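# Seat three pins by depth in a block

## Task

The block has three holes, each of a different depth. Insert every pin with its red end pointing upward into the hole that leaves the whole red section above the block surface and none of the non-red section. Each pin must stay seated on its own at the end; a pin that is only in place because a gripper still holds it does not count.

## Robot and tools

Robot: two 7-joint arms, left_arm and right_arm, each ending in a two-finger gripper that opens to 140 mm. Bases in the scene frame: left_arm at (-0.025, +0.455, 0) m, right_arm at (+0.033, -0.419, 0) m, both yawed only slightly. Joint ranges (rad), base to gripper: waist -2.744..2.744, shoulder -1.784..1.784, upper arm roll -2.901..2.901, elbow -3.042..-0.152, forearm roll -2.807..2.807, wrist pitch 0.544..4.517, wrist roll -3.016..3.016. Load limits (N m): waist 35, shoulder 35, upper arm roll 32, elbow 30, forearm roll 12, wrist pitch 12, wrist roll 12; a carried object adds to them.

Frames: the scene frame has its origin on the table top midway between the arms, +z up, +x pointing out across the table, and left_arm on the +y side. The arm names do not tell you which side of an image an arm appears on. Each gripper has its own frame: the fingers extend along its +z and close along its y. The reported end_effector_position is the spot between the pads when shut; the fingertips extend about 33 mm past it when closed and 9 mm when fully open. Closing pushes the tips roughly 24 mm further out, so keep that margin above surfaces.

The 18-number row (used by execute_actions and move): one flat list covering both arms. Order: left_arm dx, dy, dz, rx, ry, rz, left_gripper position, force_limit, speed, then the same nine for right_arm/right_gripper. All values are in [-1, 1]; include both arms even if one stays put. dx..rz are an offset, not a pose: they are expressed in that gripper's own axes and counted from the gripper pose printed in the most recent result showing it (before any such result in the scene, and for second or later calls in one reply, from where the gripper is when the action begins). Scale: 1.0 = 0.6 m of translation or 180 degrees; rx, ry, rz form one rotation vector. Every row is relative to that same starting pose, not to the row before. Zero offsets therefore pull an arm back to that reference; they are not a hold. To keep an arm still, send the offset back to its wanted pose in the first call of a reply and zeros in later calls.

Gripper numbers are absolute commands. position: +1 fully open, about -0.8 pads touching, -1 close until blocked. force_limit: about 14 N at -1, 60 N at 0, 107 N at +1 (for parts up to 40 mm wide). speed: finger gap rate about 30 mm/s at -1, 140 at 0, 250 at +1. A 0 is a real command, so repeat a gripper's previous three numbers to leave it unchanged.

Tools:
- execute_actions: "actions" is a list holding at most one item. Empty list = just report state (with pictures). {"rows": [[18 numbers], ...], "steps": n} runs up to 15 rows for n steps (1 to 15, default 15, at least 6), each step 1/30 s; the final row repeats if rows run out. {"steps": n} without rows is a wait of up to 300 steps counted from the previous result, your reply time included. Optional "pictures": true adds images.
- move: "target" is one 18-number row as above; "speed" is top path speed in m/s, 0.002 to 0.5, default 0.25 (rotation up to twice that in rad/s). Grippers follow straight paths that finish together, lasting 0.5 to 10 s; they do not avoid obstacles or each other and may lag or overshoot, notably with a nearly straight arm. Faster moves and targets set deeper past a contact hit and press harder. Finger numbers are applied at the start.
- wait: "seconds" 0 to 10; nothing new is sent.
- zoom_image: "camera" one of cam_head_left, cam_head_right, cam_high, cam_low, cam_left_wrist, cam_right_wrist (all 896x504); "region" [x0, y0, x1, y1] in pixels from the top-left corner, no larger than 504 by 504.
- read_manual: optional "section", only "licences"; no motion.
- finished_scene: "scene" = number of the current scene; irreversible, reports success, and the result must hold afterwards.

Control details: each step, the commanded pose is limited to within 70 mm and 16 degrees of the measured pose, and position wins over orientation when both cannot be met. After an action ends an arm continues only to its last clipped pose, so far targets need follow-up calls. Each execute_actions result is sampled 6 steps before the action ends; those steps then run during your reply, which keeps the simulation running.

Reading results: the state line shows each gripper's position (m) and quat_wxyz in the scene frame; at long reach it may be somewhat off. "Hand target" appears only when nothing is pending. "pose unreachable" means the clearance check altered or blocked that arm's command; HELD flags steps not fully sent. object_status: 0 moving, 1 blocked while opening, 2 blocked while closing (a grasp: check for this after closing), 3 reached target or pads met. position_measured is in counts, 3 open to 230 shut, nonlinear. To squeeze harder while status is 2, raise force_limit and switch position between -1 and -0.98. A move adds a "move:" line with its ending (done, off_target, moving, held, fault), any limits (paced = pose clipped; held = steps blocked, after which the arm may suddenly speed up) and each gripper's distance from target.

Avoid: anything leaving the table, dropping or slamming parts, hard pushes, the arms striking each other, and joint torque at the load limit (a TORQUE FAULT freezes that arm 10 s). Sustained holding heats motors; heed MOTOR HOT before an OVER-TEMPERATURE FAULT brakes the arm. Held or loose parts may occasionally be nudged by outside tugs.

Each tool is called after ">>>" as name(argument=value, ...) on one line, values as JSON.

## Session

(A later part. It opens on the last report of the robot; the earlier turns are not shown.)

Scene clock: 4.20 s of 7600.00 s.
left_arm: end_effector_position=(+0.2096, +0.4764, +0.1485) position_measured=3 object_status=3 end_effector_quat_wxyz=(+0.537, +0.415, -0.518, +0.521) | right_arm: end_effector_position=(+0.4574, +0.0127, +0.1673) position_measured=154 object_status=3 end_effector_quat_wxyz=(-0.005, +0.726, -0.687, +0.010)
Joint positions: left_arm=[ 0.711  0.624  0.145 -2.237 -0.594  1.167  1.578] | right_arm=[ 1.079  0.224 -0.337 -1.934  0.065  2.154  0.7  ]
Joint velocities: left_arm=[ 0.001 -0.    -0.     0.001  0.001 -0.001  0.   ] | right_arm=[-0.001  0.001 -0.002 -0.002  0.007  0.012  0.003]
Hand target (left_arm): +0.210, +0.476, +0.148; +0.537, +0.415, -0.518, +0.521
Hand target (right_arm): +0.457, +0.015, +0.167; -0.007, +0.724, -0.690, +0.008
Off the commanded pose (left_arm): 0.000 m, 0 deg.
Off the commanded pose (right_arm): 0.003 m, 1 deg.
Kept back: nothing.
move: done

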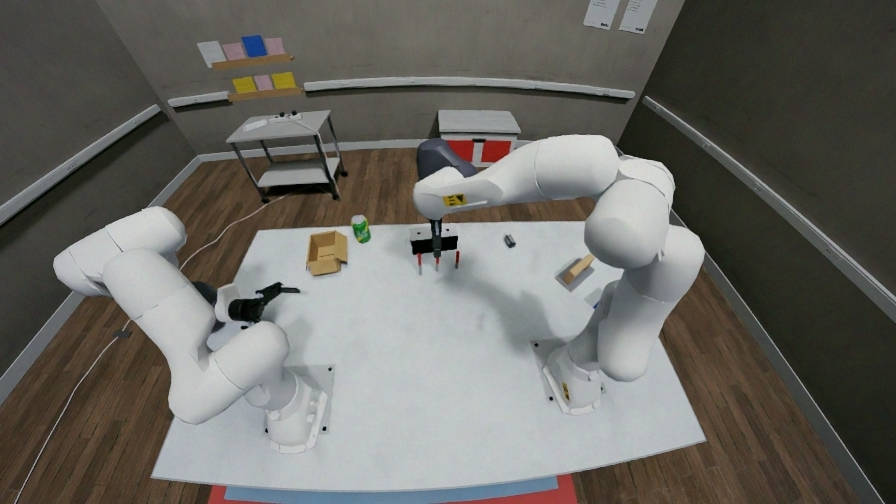

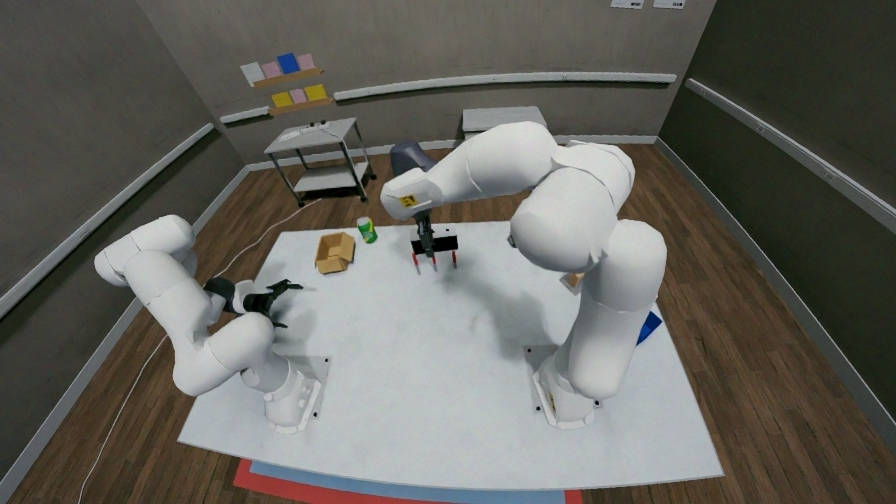

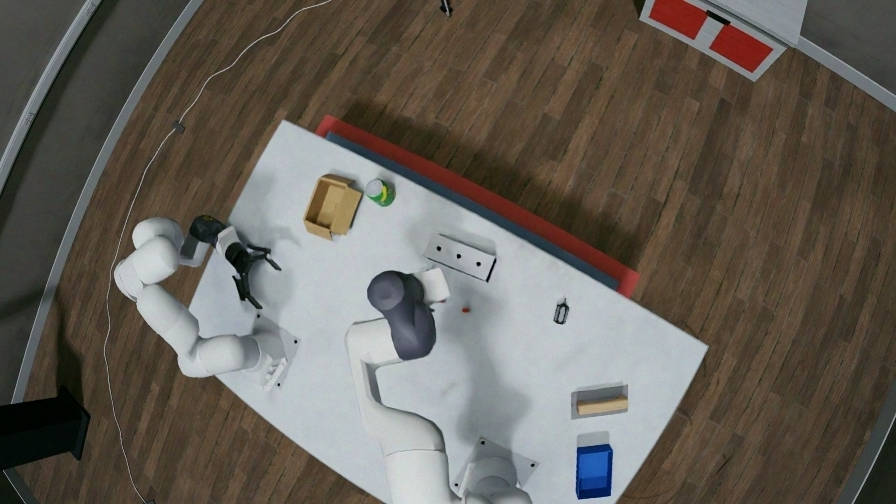

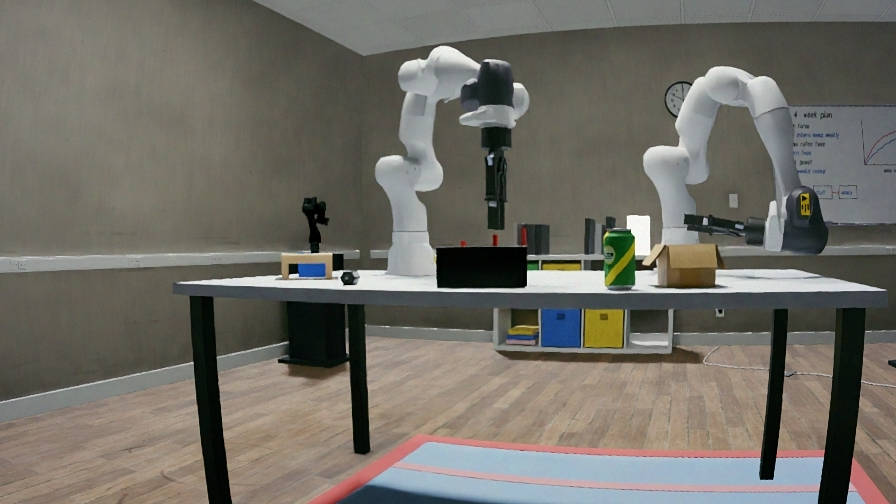

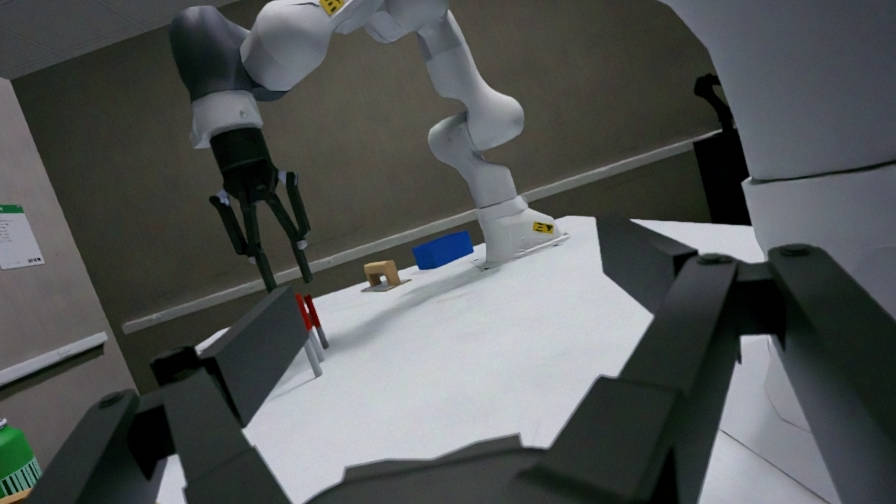

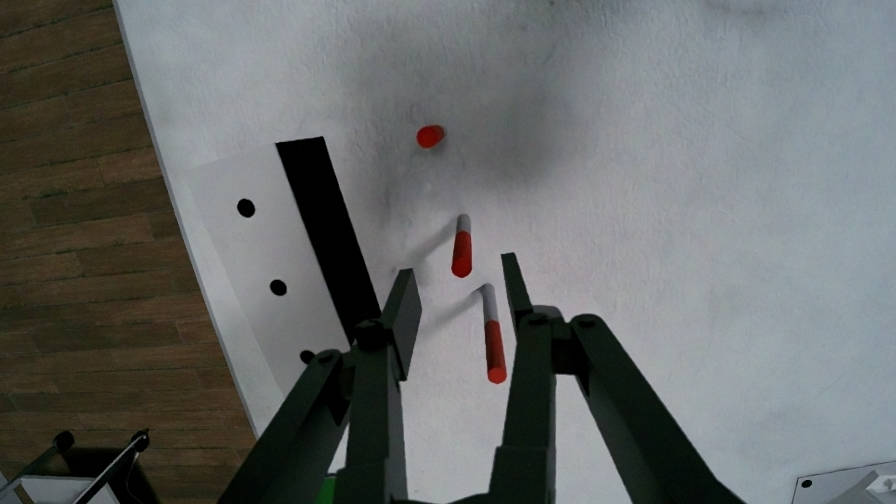

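>>> move(target=[0,0,0,0,0,0,1,0,0,-0.005,0.001,0.079,0,-0.003,0,-0.2,0,0], speed=0.1)

>>> execute_actions(actions=[{"rows":[[0,0,0,0,0,0,1,0,0,0,0,0,0,0,0,-1,0,-0.4]],"steps":15}])

>>> move(target=[0,0,0,0,0,0,1,0,0,0,0,-0.172,0,0,0,-1,0,0], speed=0.2)

>>> move(target=[0,0,0,0,0,0,1,0,0,-0.005,-0.213,0.012,-0.002,0,0,-1,0,0], speed=0.15)

>>> zoom_image(camera="cam_right_wrist", region=[410,200,510,260])

Scene clock: 5.57 s of 7600.00 s.
left_arm: end_effector_position=(+0.2096, +0.4764, +0.1485) position_measured=3 object_status=3 end_effector_quat_wxyz=(+0.537, +0.415, -0.518, +0.521) | right_arm: end_effector_position=(+0.4564, +0.0136, +0.1196) position_measured=154 object_status=3 end_effector_quat_wxyz=(-0.005, +0.725, -0.689, +0.008)
Joint positions: left_arm=[ 0.711  0.624  0.145 -2.237 -0.594  1.167  1.578] | right_arm=[ 1.073  0.285 -0.329 -1.982  0.098  2.261  0.686]
Joint velocities: left_arm=[ 0.     0.001  0.001 -0.     0.     0.     0.   ] | right_arm=[-0.     0.001  0.002 -0.001  0.003  0.01  -0.009]
Hand target (left_arm): +0.210, +0.476, +0.148; +0.537, +0.415, -0.518, +0.521
Hand target (right_arm): +0.457, +0.015, +0.120; -0.008, +0.727, -0.687, +0.006
Off the commanded pose (left_arm): 0.000 m, 0 deg.
Off the commanded pose (right_arm): 0.002 m, 0 deg.
Kept back: nothing.
move: done

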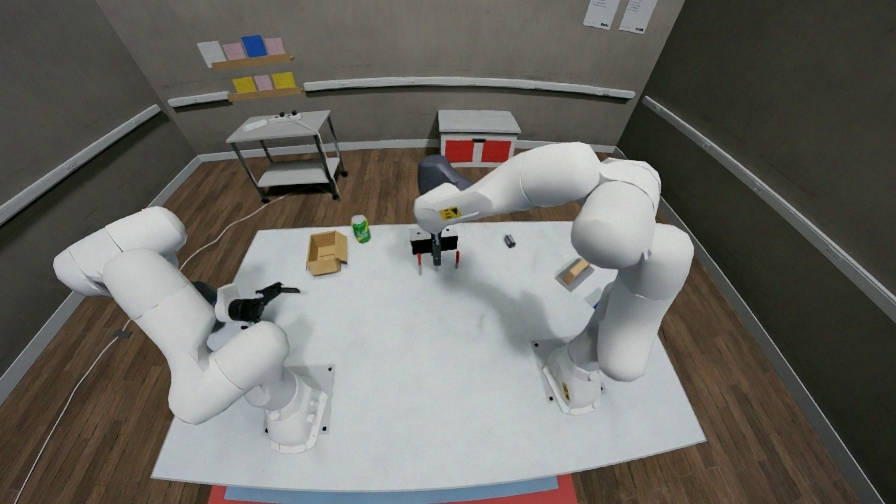

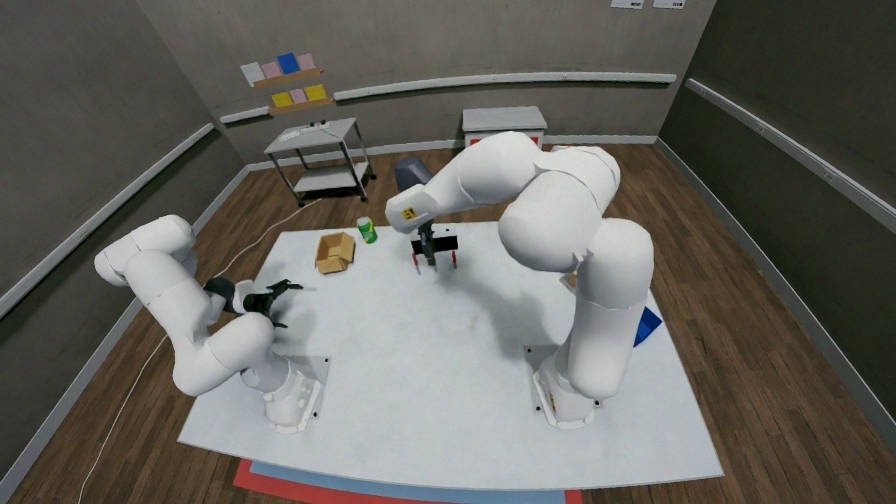

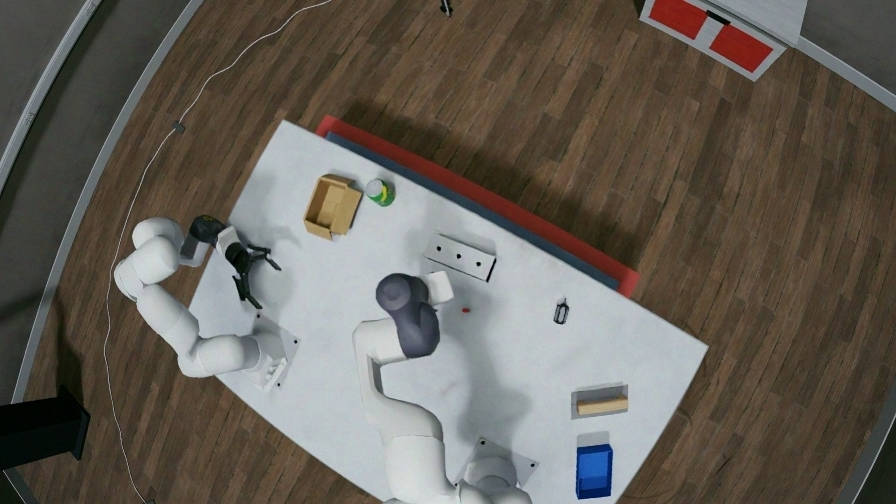

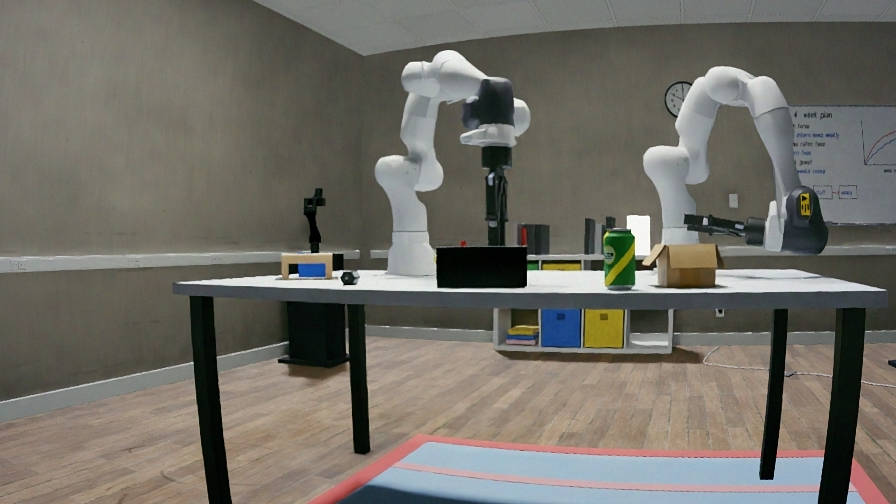

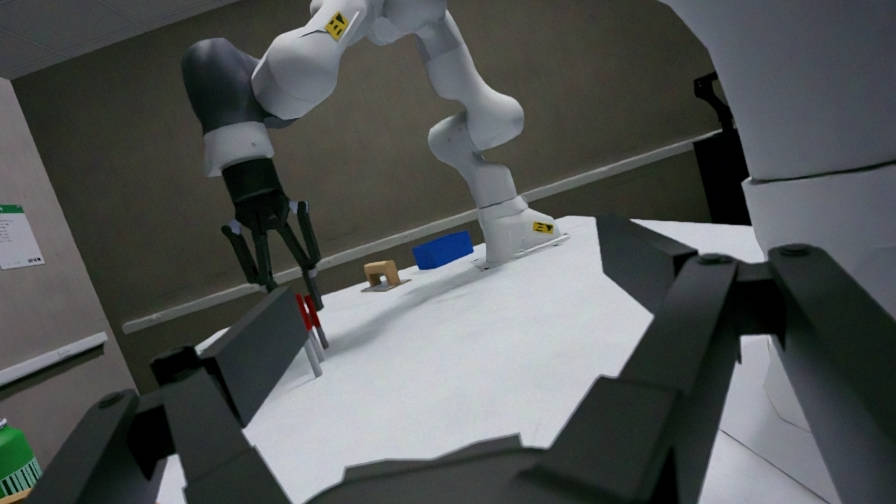

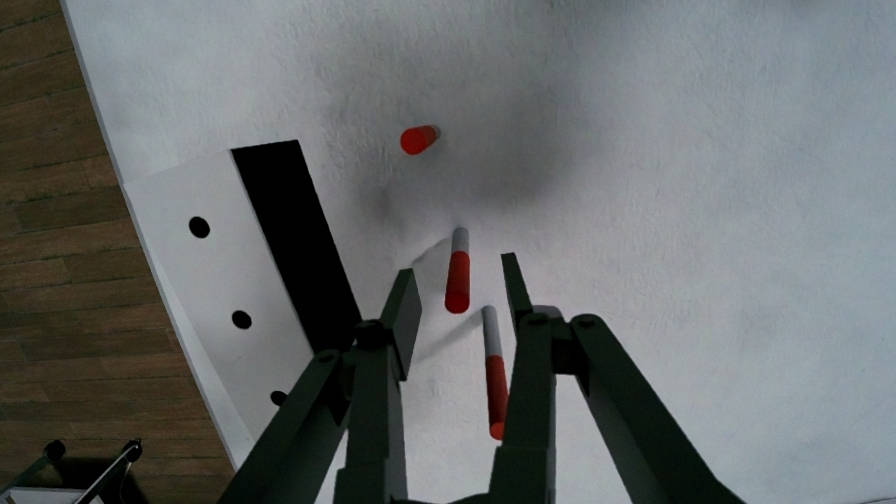

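Scene clock: 5.87 s of 7600.00 s.
left_arm: end_effector_position=(+0.2096, +0.4764, +0.1485) position_measured=3 object_status=3 end_effector_quat_wxyz=(+0.537, +0.415, -0.518, +0.521) | right_arm: end_effector_position=(+0.4564, +0.0136, +0.1196) position_measured=195 object_status=0 end_effector_quat_wxyz=(-0.005, +0.725, -0.689, +0.008)
Joint positions: left_arm=[ 0.711  0.624  0.145 -2.237 -0.594  1.167  1.578] | right_arm=[ 1.073  0.285 -0.329 -1.982  0.098  2.261  0.686]
Joint velocities: left_arm=[ 0.     0.     0.001 -0.001 -0.002 -0.     0.001] | right_arm=[-0.    -0.001  0.    -0.001 -0.002 -0.001 -0.001]
Steps of this call (steps 1 to 9: the first 9 steps of this action). Readings (end_effector_position | what the end effector reports):
1: left_arm (+0.2096, +0.4764, +0.1485) | right_arm (+0.4564, +0.0136, +0.1196) | left_arm position_measured=3 object_status=3 | right_arm position_measured=154 object_status=0
2: left_arm (+0.2096, +0.4764, +0.1485) | right_arm (+0.4564, +0.0136, +0.1196) | left_arm position_measured=3 object_status=3 | right_arm position_measured=158 object_status=0
4: left_arm (+0.2096, +0.4764, +0.1485) | right_arm (+0.4564, +0.0136, +0.1196) | left_arm position_measured=3 object_status=3 | right_arm position_measured=168 object_status=0
8: left_arm (+0.2096, +0.4764, +0.1485) | right_arm (+0.4564, +0.0136, +0.1196) | left_arm position_measured=3 object_status=3 | right_arm position_measured=189 object_status=0
9: the state above

Scene clock: 7.40 s of 7600.00 s.
left_arm: end_effector_position=(+0.2096, +0.4764, +0.1485) position_measured=3 object_status=3 end_effector_quat_wxyz=(+0.537, +0.415, -0.518, +0.521) | right_arm: end_effector_position=(+0.4559, +0.0154, +0.2231) position_measured=216 object_status=2 end_effector_quat_wxyz=(-0.007, +0.726, -0.687, +0.006)
Joint positions: left_arm=[ 0.711  0.624  0.145 -2.237 -0.594  1.167  1.578] | right_arm=[ 1.081  0.168 -0.338 -1.859  0.049  2.032  0.714]
Joint velocities: left_arm=[ 0.     0.    -0.001 -0.     0.001  0.001  0.   ] | right_arm=[ 0.    -0.     0.002  0.     0.001 -0.011  0.005]
Hand target (left_arm): +0.210, +0.476, +0.148; +0.537, +0.415, -0.518, +0.521
Hand target (right_arm): +0.456, +0.014, +0.224; -0.005, +0.724, -0.689, +0.008
Off your previous action's commanded pose (left_arm): 0.000 m, 0 deg at its last step (step 6 of this call).
Off your previous action's commanded pose (right_arm): 0.000 m, 0 deg at its last step (step 6 of this call).
Off the commanded pose (left_arm): 0.000 m, 0 deg.
Off the commanded pose (right_arm): 0.002 m, 0 deg.
Kept back: nothing.
move: done

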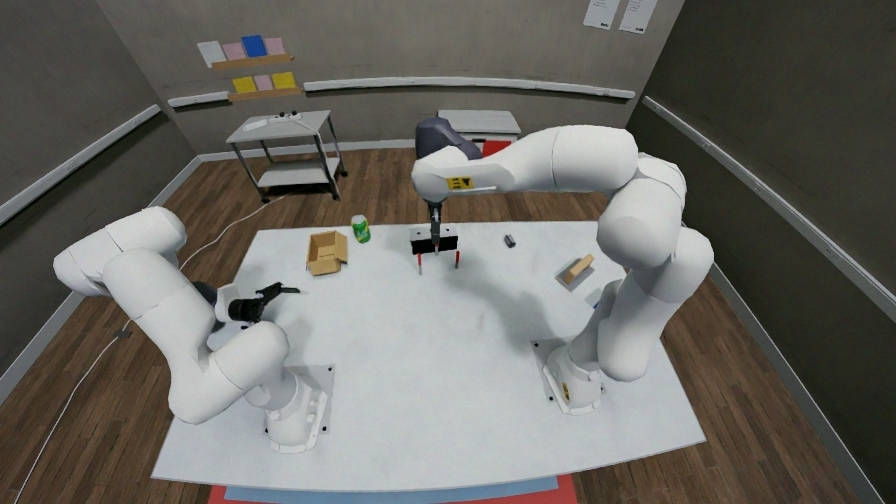

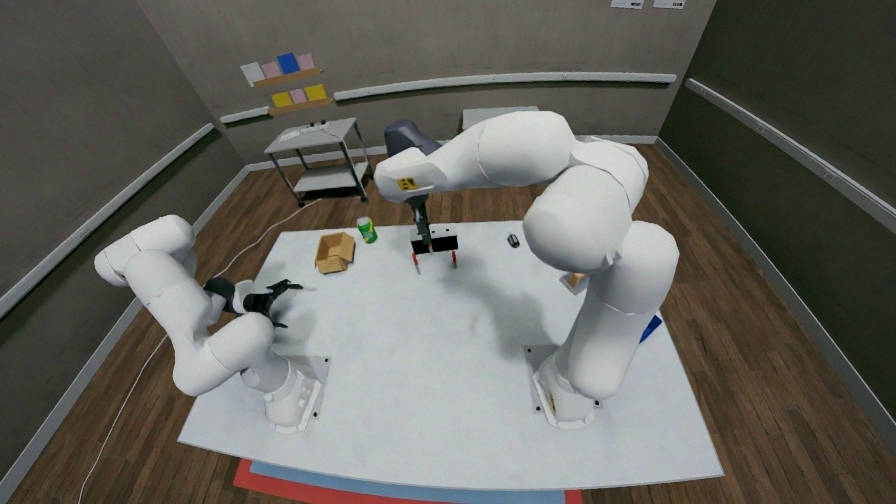

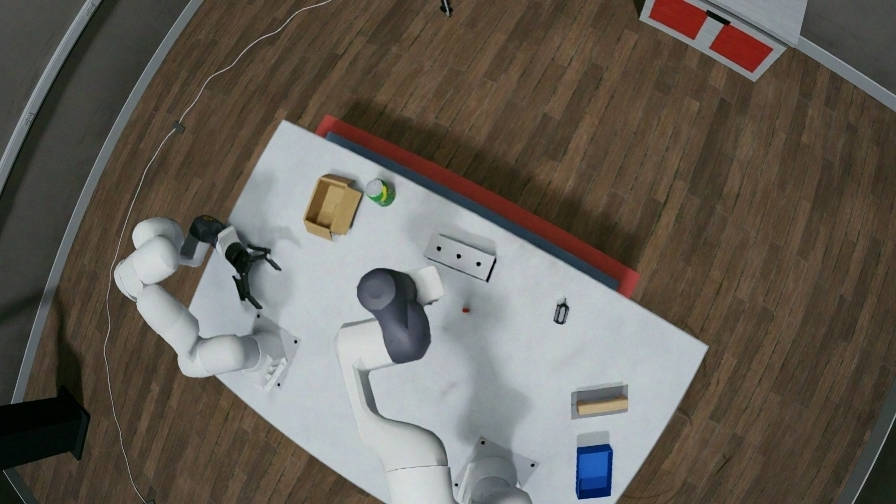

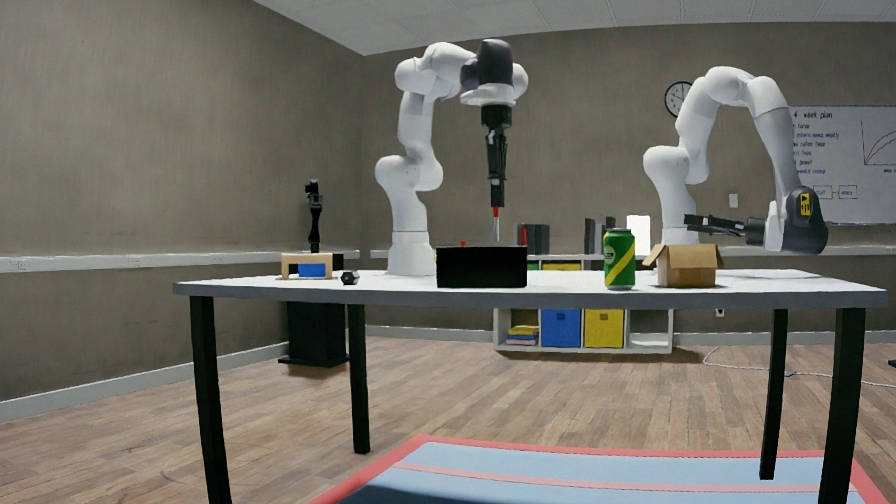

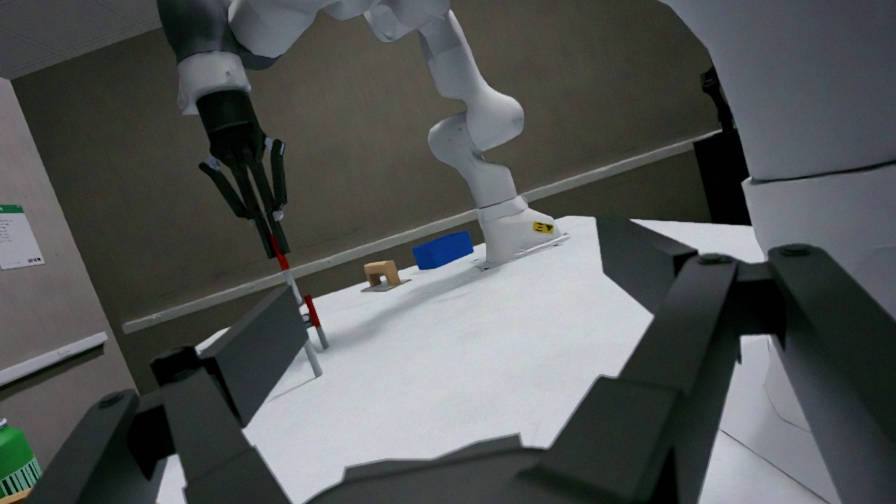

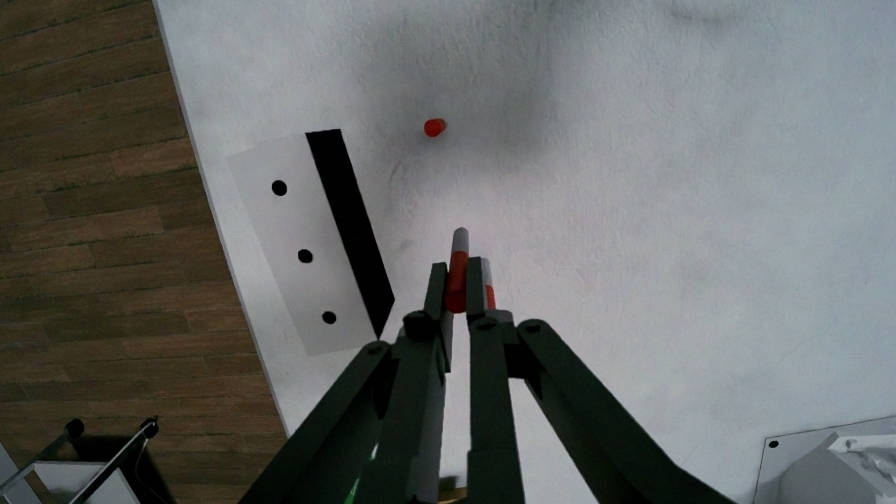

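Scene clock: 8.90 s of 7600.00 s.
left_arm: end_effector_position=(+0.2096, +0.4764, +0.1485) position_measured=3 object_status=3 end_effector_quat_wxyz=(+0.537, +0.415, -0.518, +0.521) | right_arm: end_effector_position=(+0.5839, +0.0251, +0.2155) position_measured=216 object_status=2 end_effector_quat_wxyz=(-0.006, +0.723, -0.691, +0.007)
Joint positions: left_arm=[ 0.711  0.624  0.145 -2.237 -0.594  1.167  1.578] | right_arm=[ 0.877  0.519 -0.312 -1.377  0.149  1.886  0.557]
Joint velocities: left_arm=[-0.001 -0.001  0.001 -0.002 -0.001 -0.    -0.   ] | right_arm=[-0.008  0.001  0.006  0.002  0.    -0.012 -0.018]
Hand target (left_arm): +0.210, +0.476, +0.148; +0.537, +0.415, -0.518, +0.521
Hand target (right_arm): +0.583, +0.025, +0.216; -0.005, +0.727, -0.687, +0.005
Off the commanded pose (left_arm): 0.000 m, 0 deg.
Off the commanded pose (right_arm): 0.003 m, 1 deg.
Kept back: nothing.
move: done

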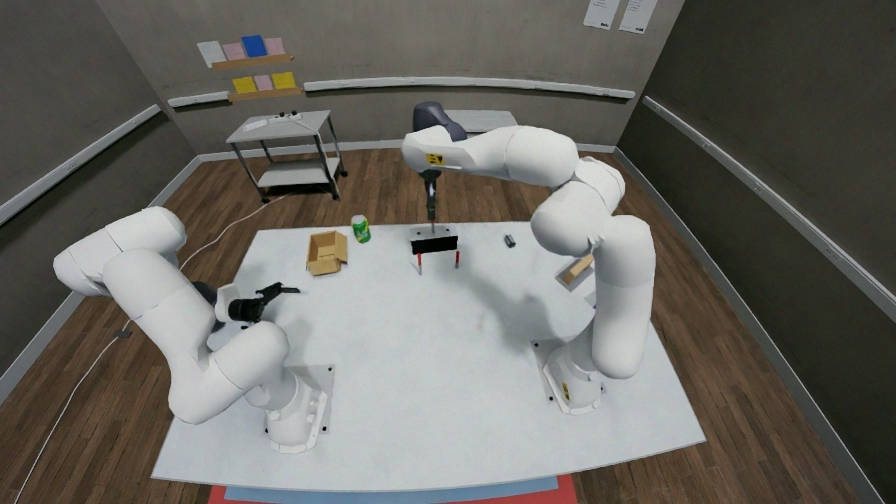

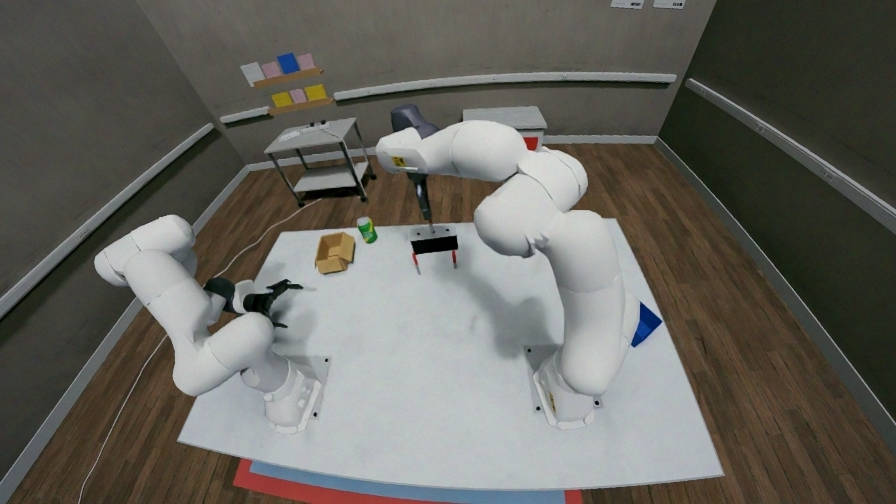

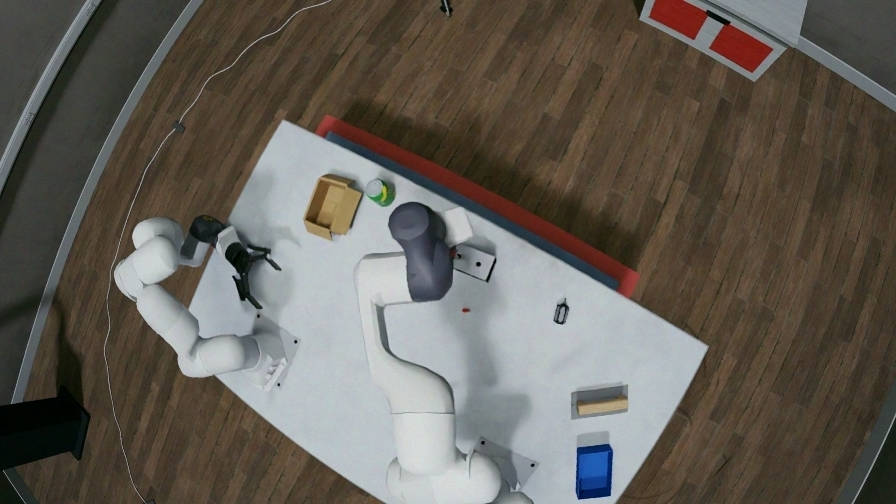

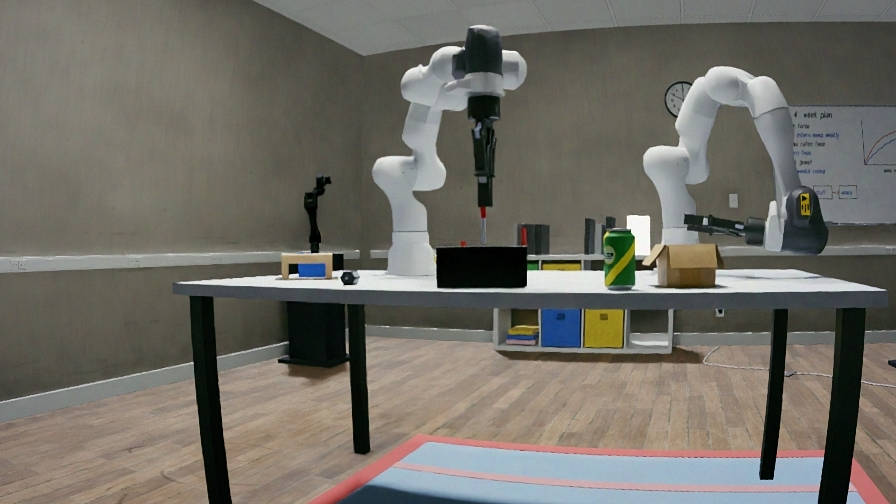

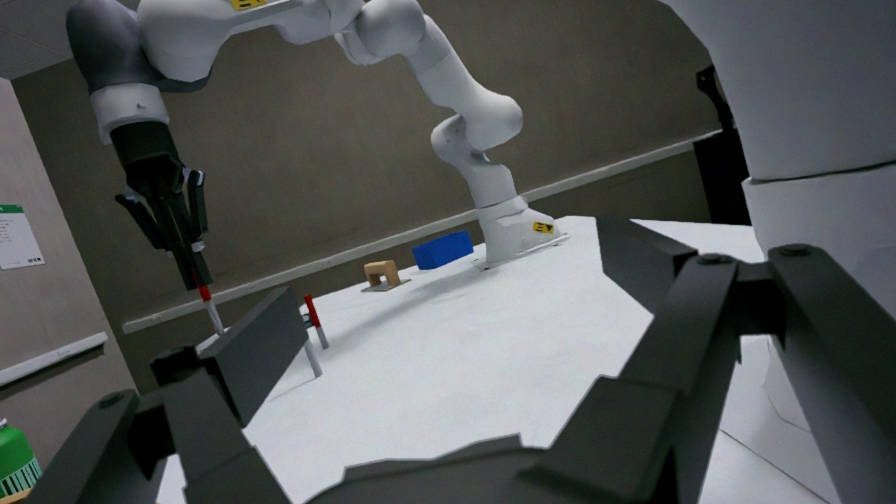

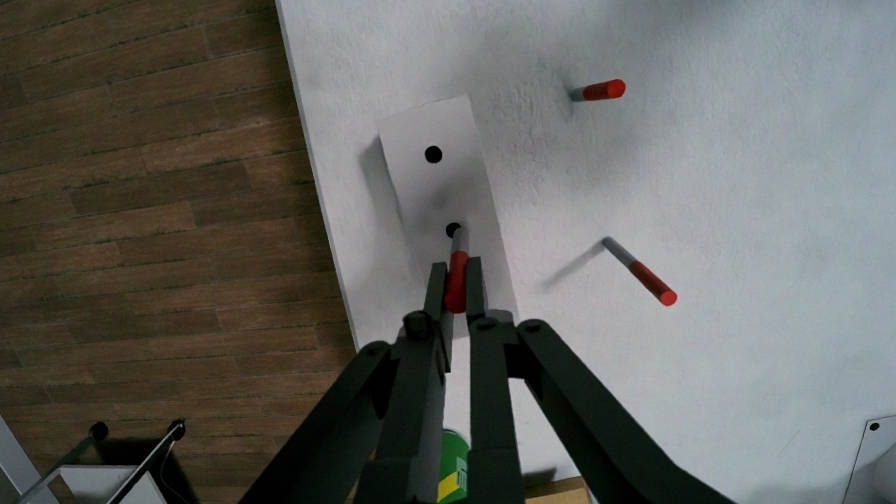

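Region (410, 200, 510, 260) of cam_right_wrist's 896x504 image, scaled by 5.040, with more detail than that image has; it fills the top 302 rows of this view, and the rest is white.

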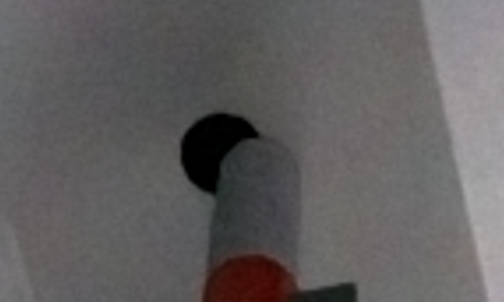

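>>> move(target=[0,0,0,0,0,0,1,0,0,0.005,-0.011,0,0,0,0,-1,0,0], speed=0.03)

>>> zoom_image(camera="cam_right_wrist", region=[410,200,510,260])

Scene clock: 9.87 s of 7600.00 s.
left_arm: end_effector_position=(+0.2096, +0.4764, +0.1485) position_measured=3 object_status=3 end_effector_quat_wxyz=(+0.537, +0.415, -0.518, +0.521) | right_arm: end_effector_position=(+0.5914, +0.0221, +0.2150) position_measured=216 object_status=2 end_effector_quat_wxyz=(-0.007, +0.721, -0.693, +0.009)
Joint positions: left_arm=[ 0.711  0.624  0.145 -2.237 -0.594  1.167  1.578] | right_arm=[ 0.865  0.532 -0.311 -1.358  0.149  1.883  0.553]
Joint velocities: left_arm=[-0.001  0.001 -0.001 -0.     0.    -0.    -0.001] | right_arm=[-0.002  0.001 -0.001  0.002  0.    -0.002 -0.   ]
Hand target (left_arm): +0.210, +0.476, +0.148; +0.537, +0.415, -0.518, +0.521
Hand target (right_arm): +0.591, +0.022, +0.216; -0.006, +0.723, -0.691, +0.007
Off the commanded pose (left_arm): 0.000 m, 0 deg.
Off the commanded pose (right_arm): 0.001 m, 0 deg.
Kept back: nothing.
move: done

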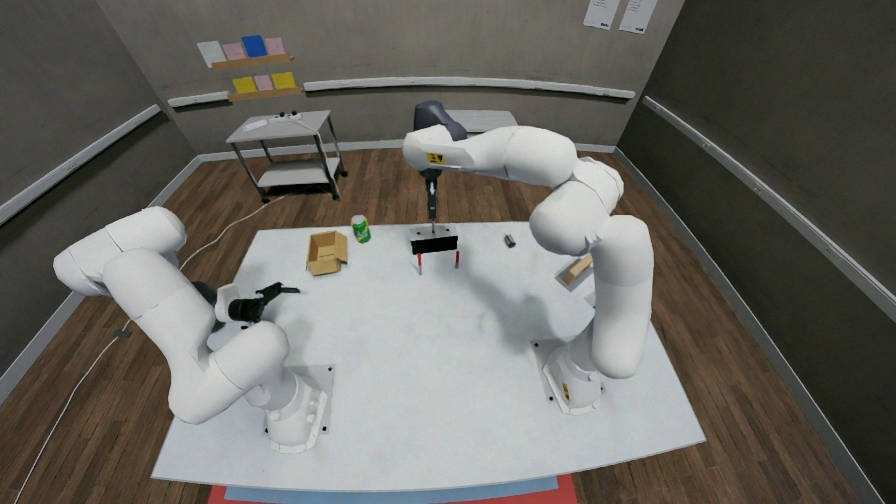

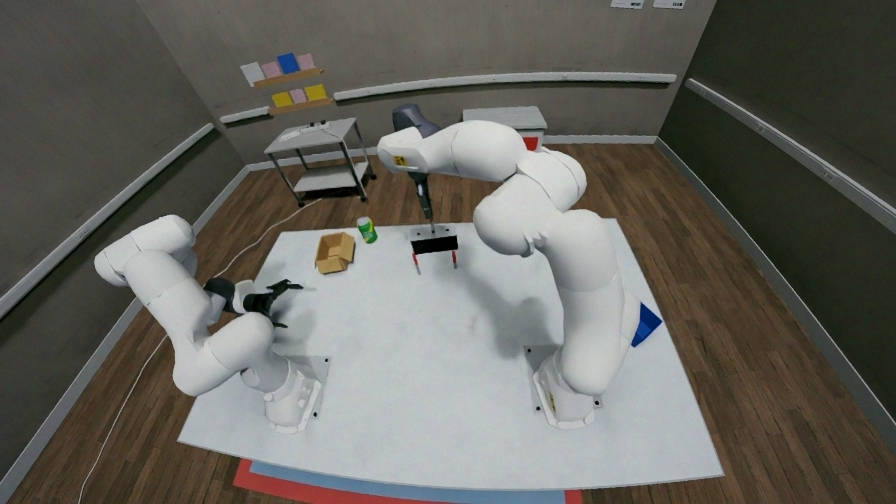

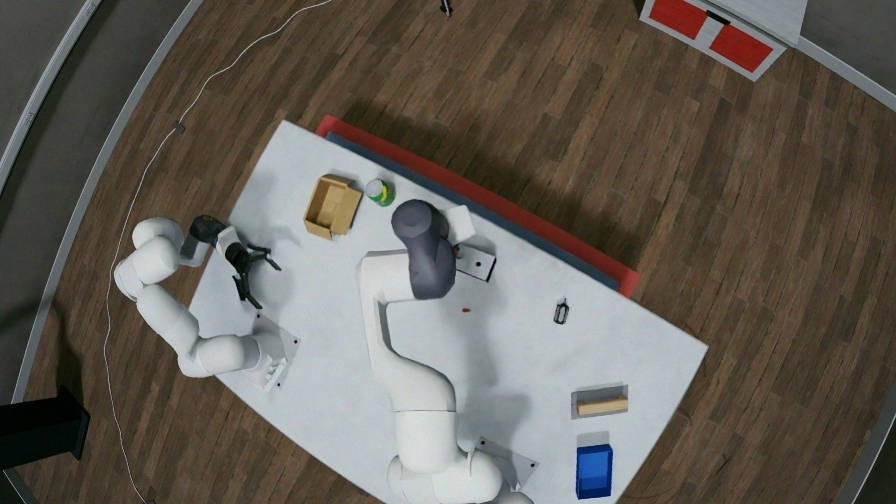

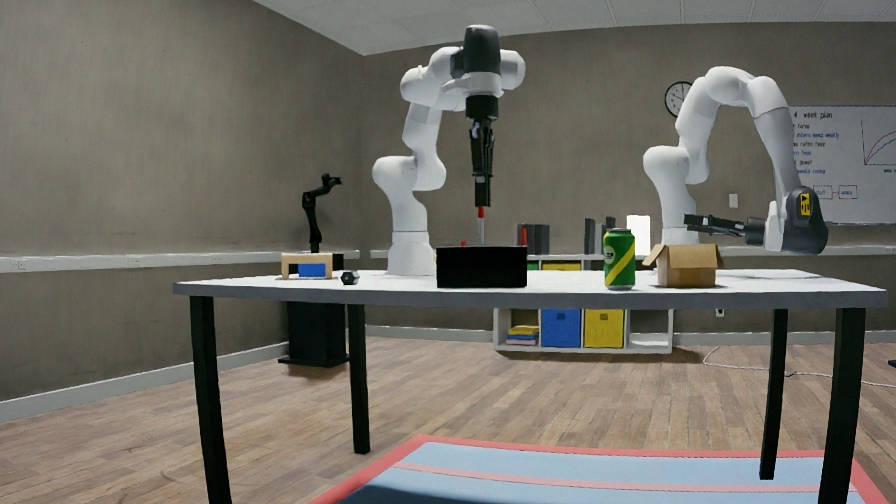

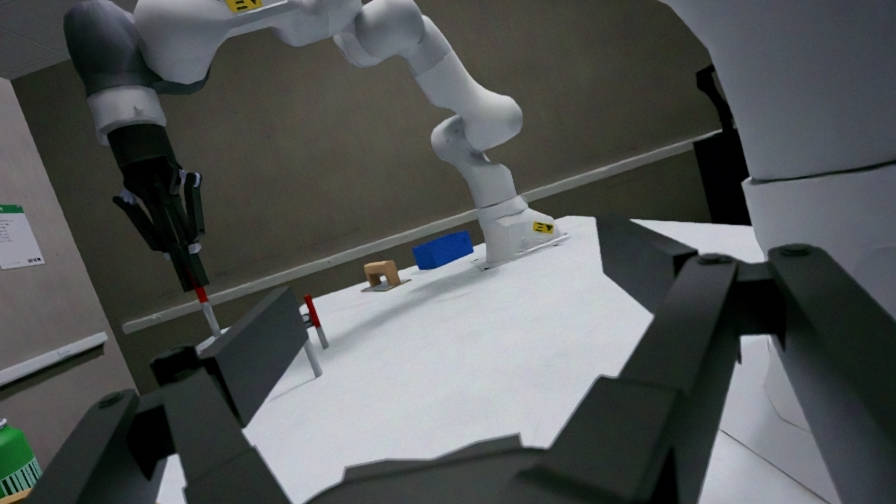

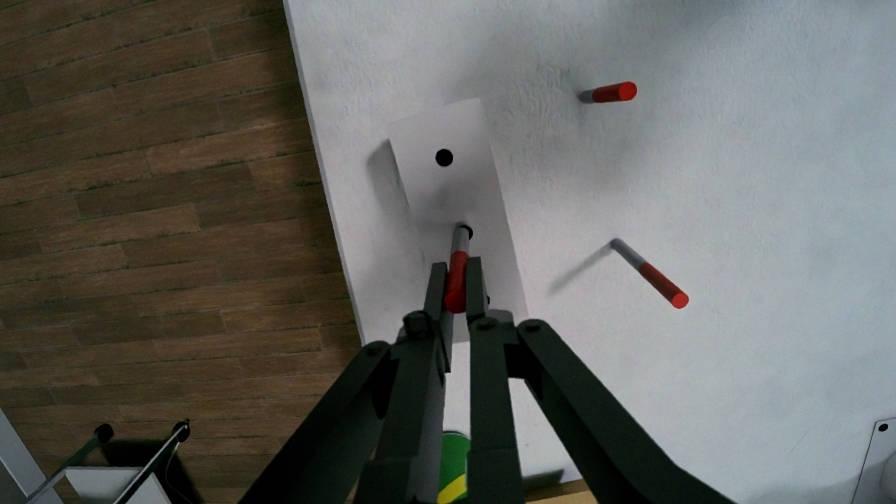

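Region (410, 200, 510, 260) of cam_right_wrist's 896x504 image, scaled by 5.040, with more detail than that image has; it fills the top 302 rows of this view, and the rest is white.

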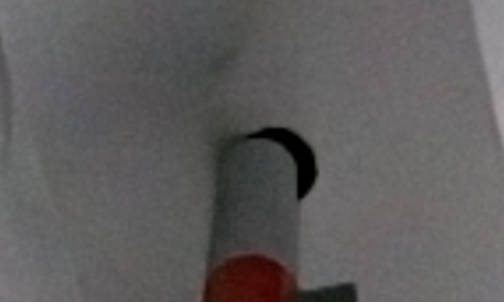

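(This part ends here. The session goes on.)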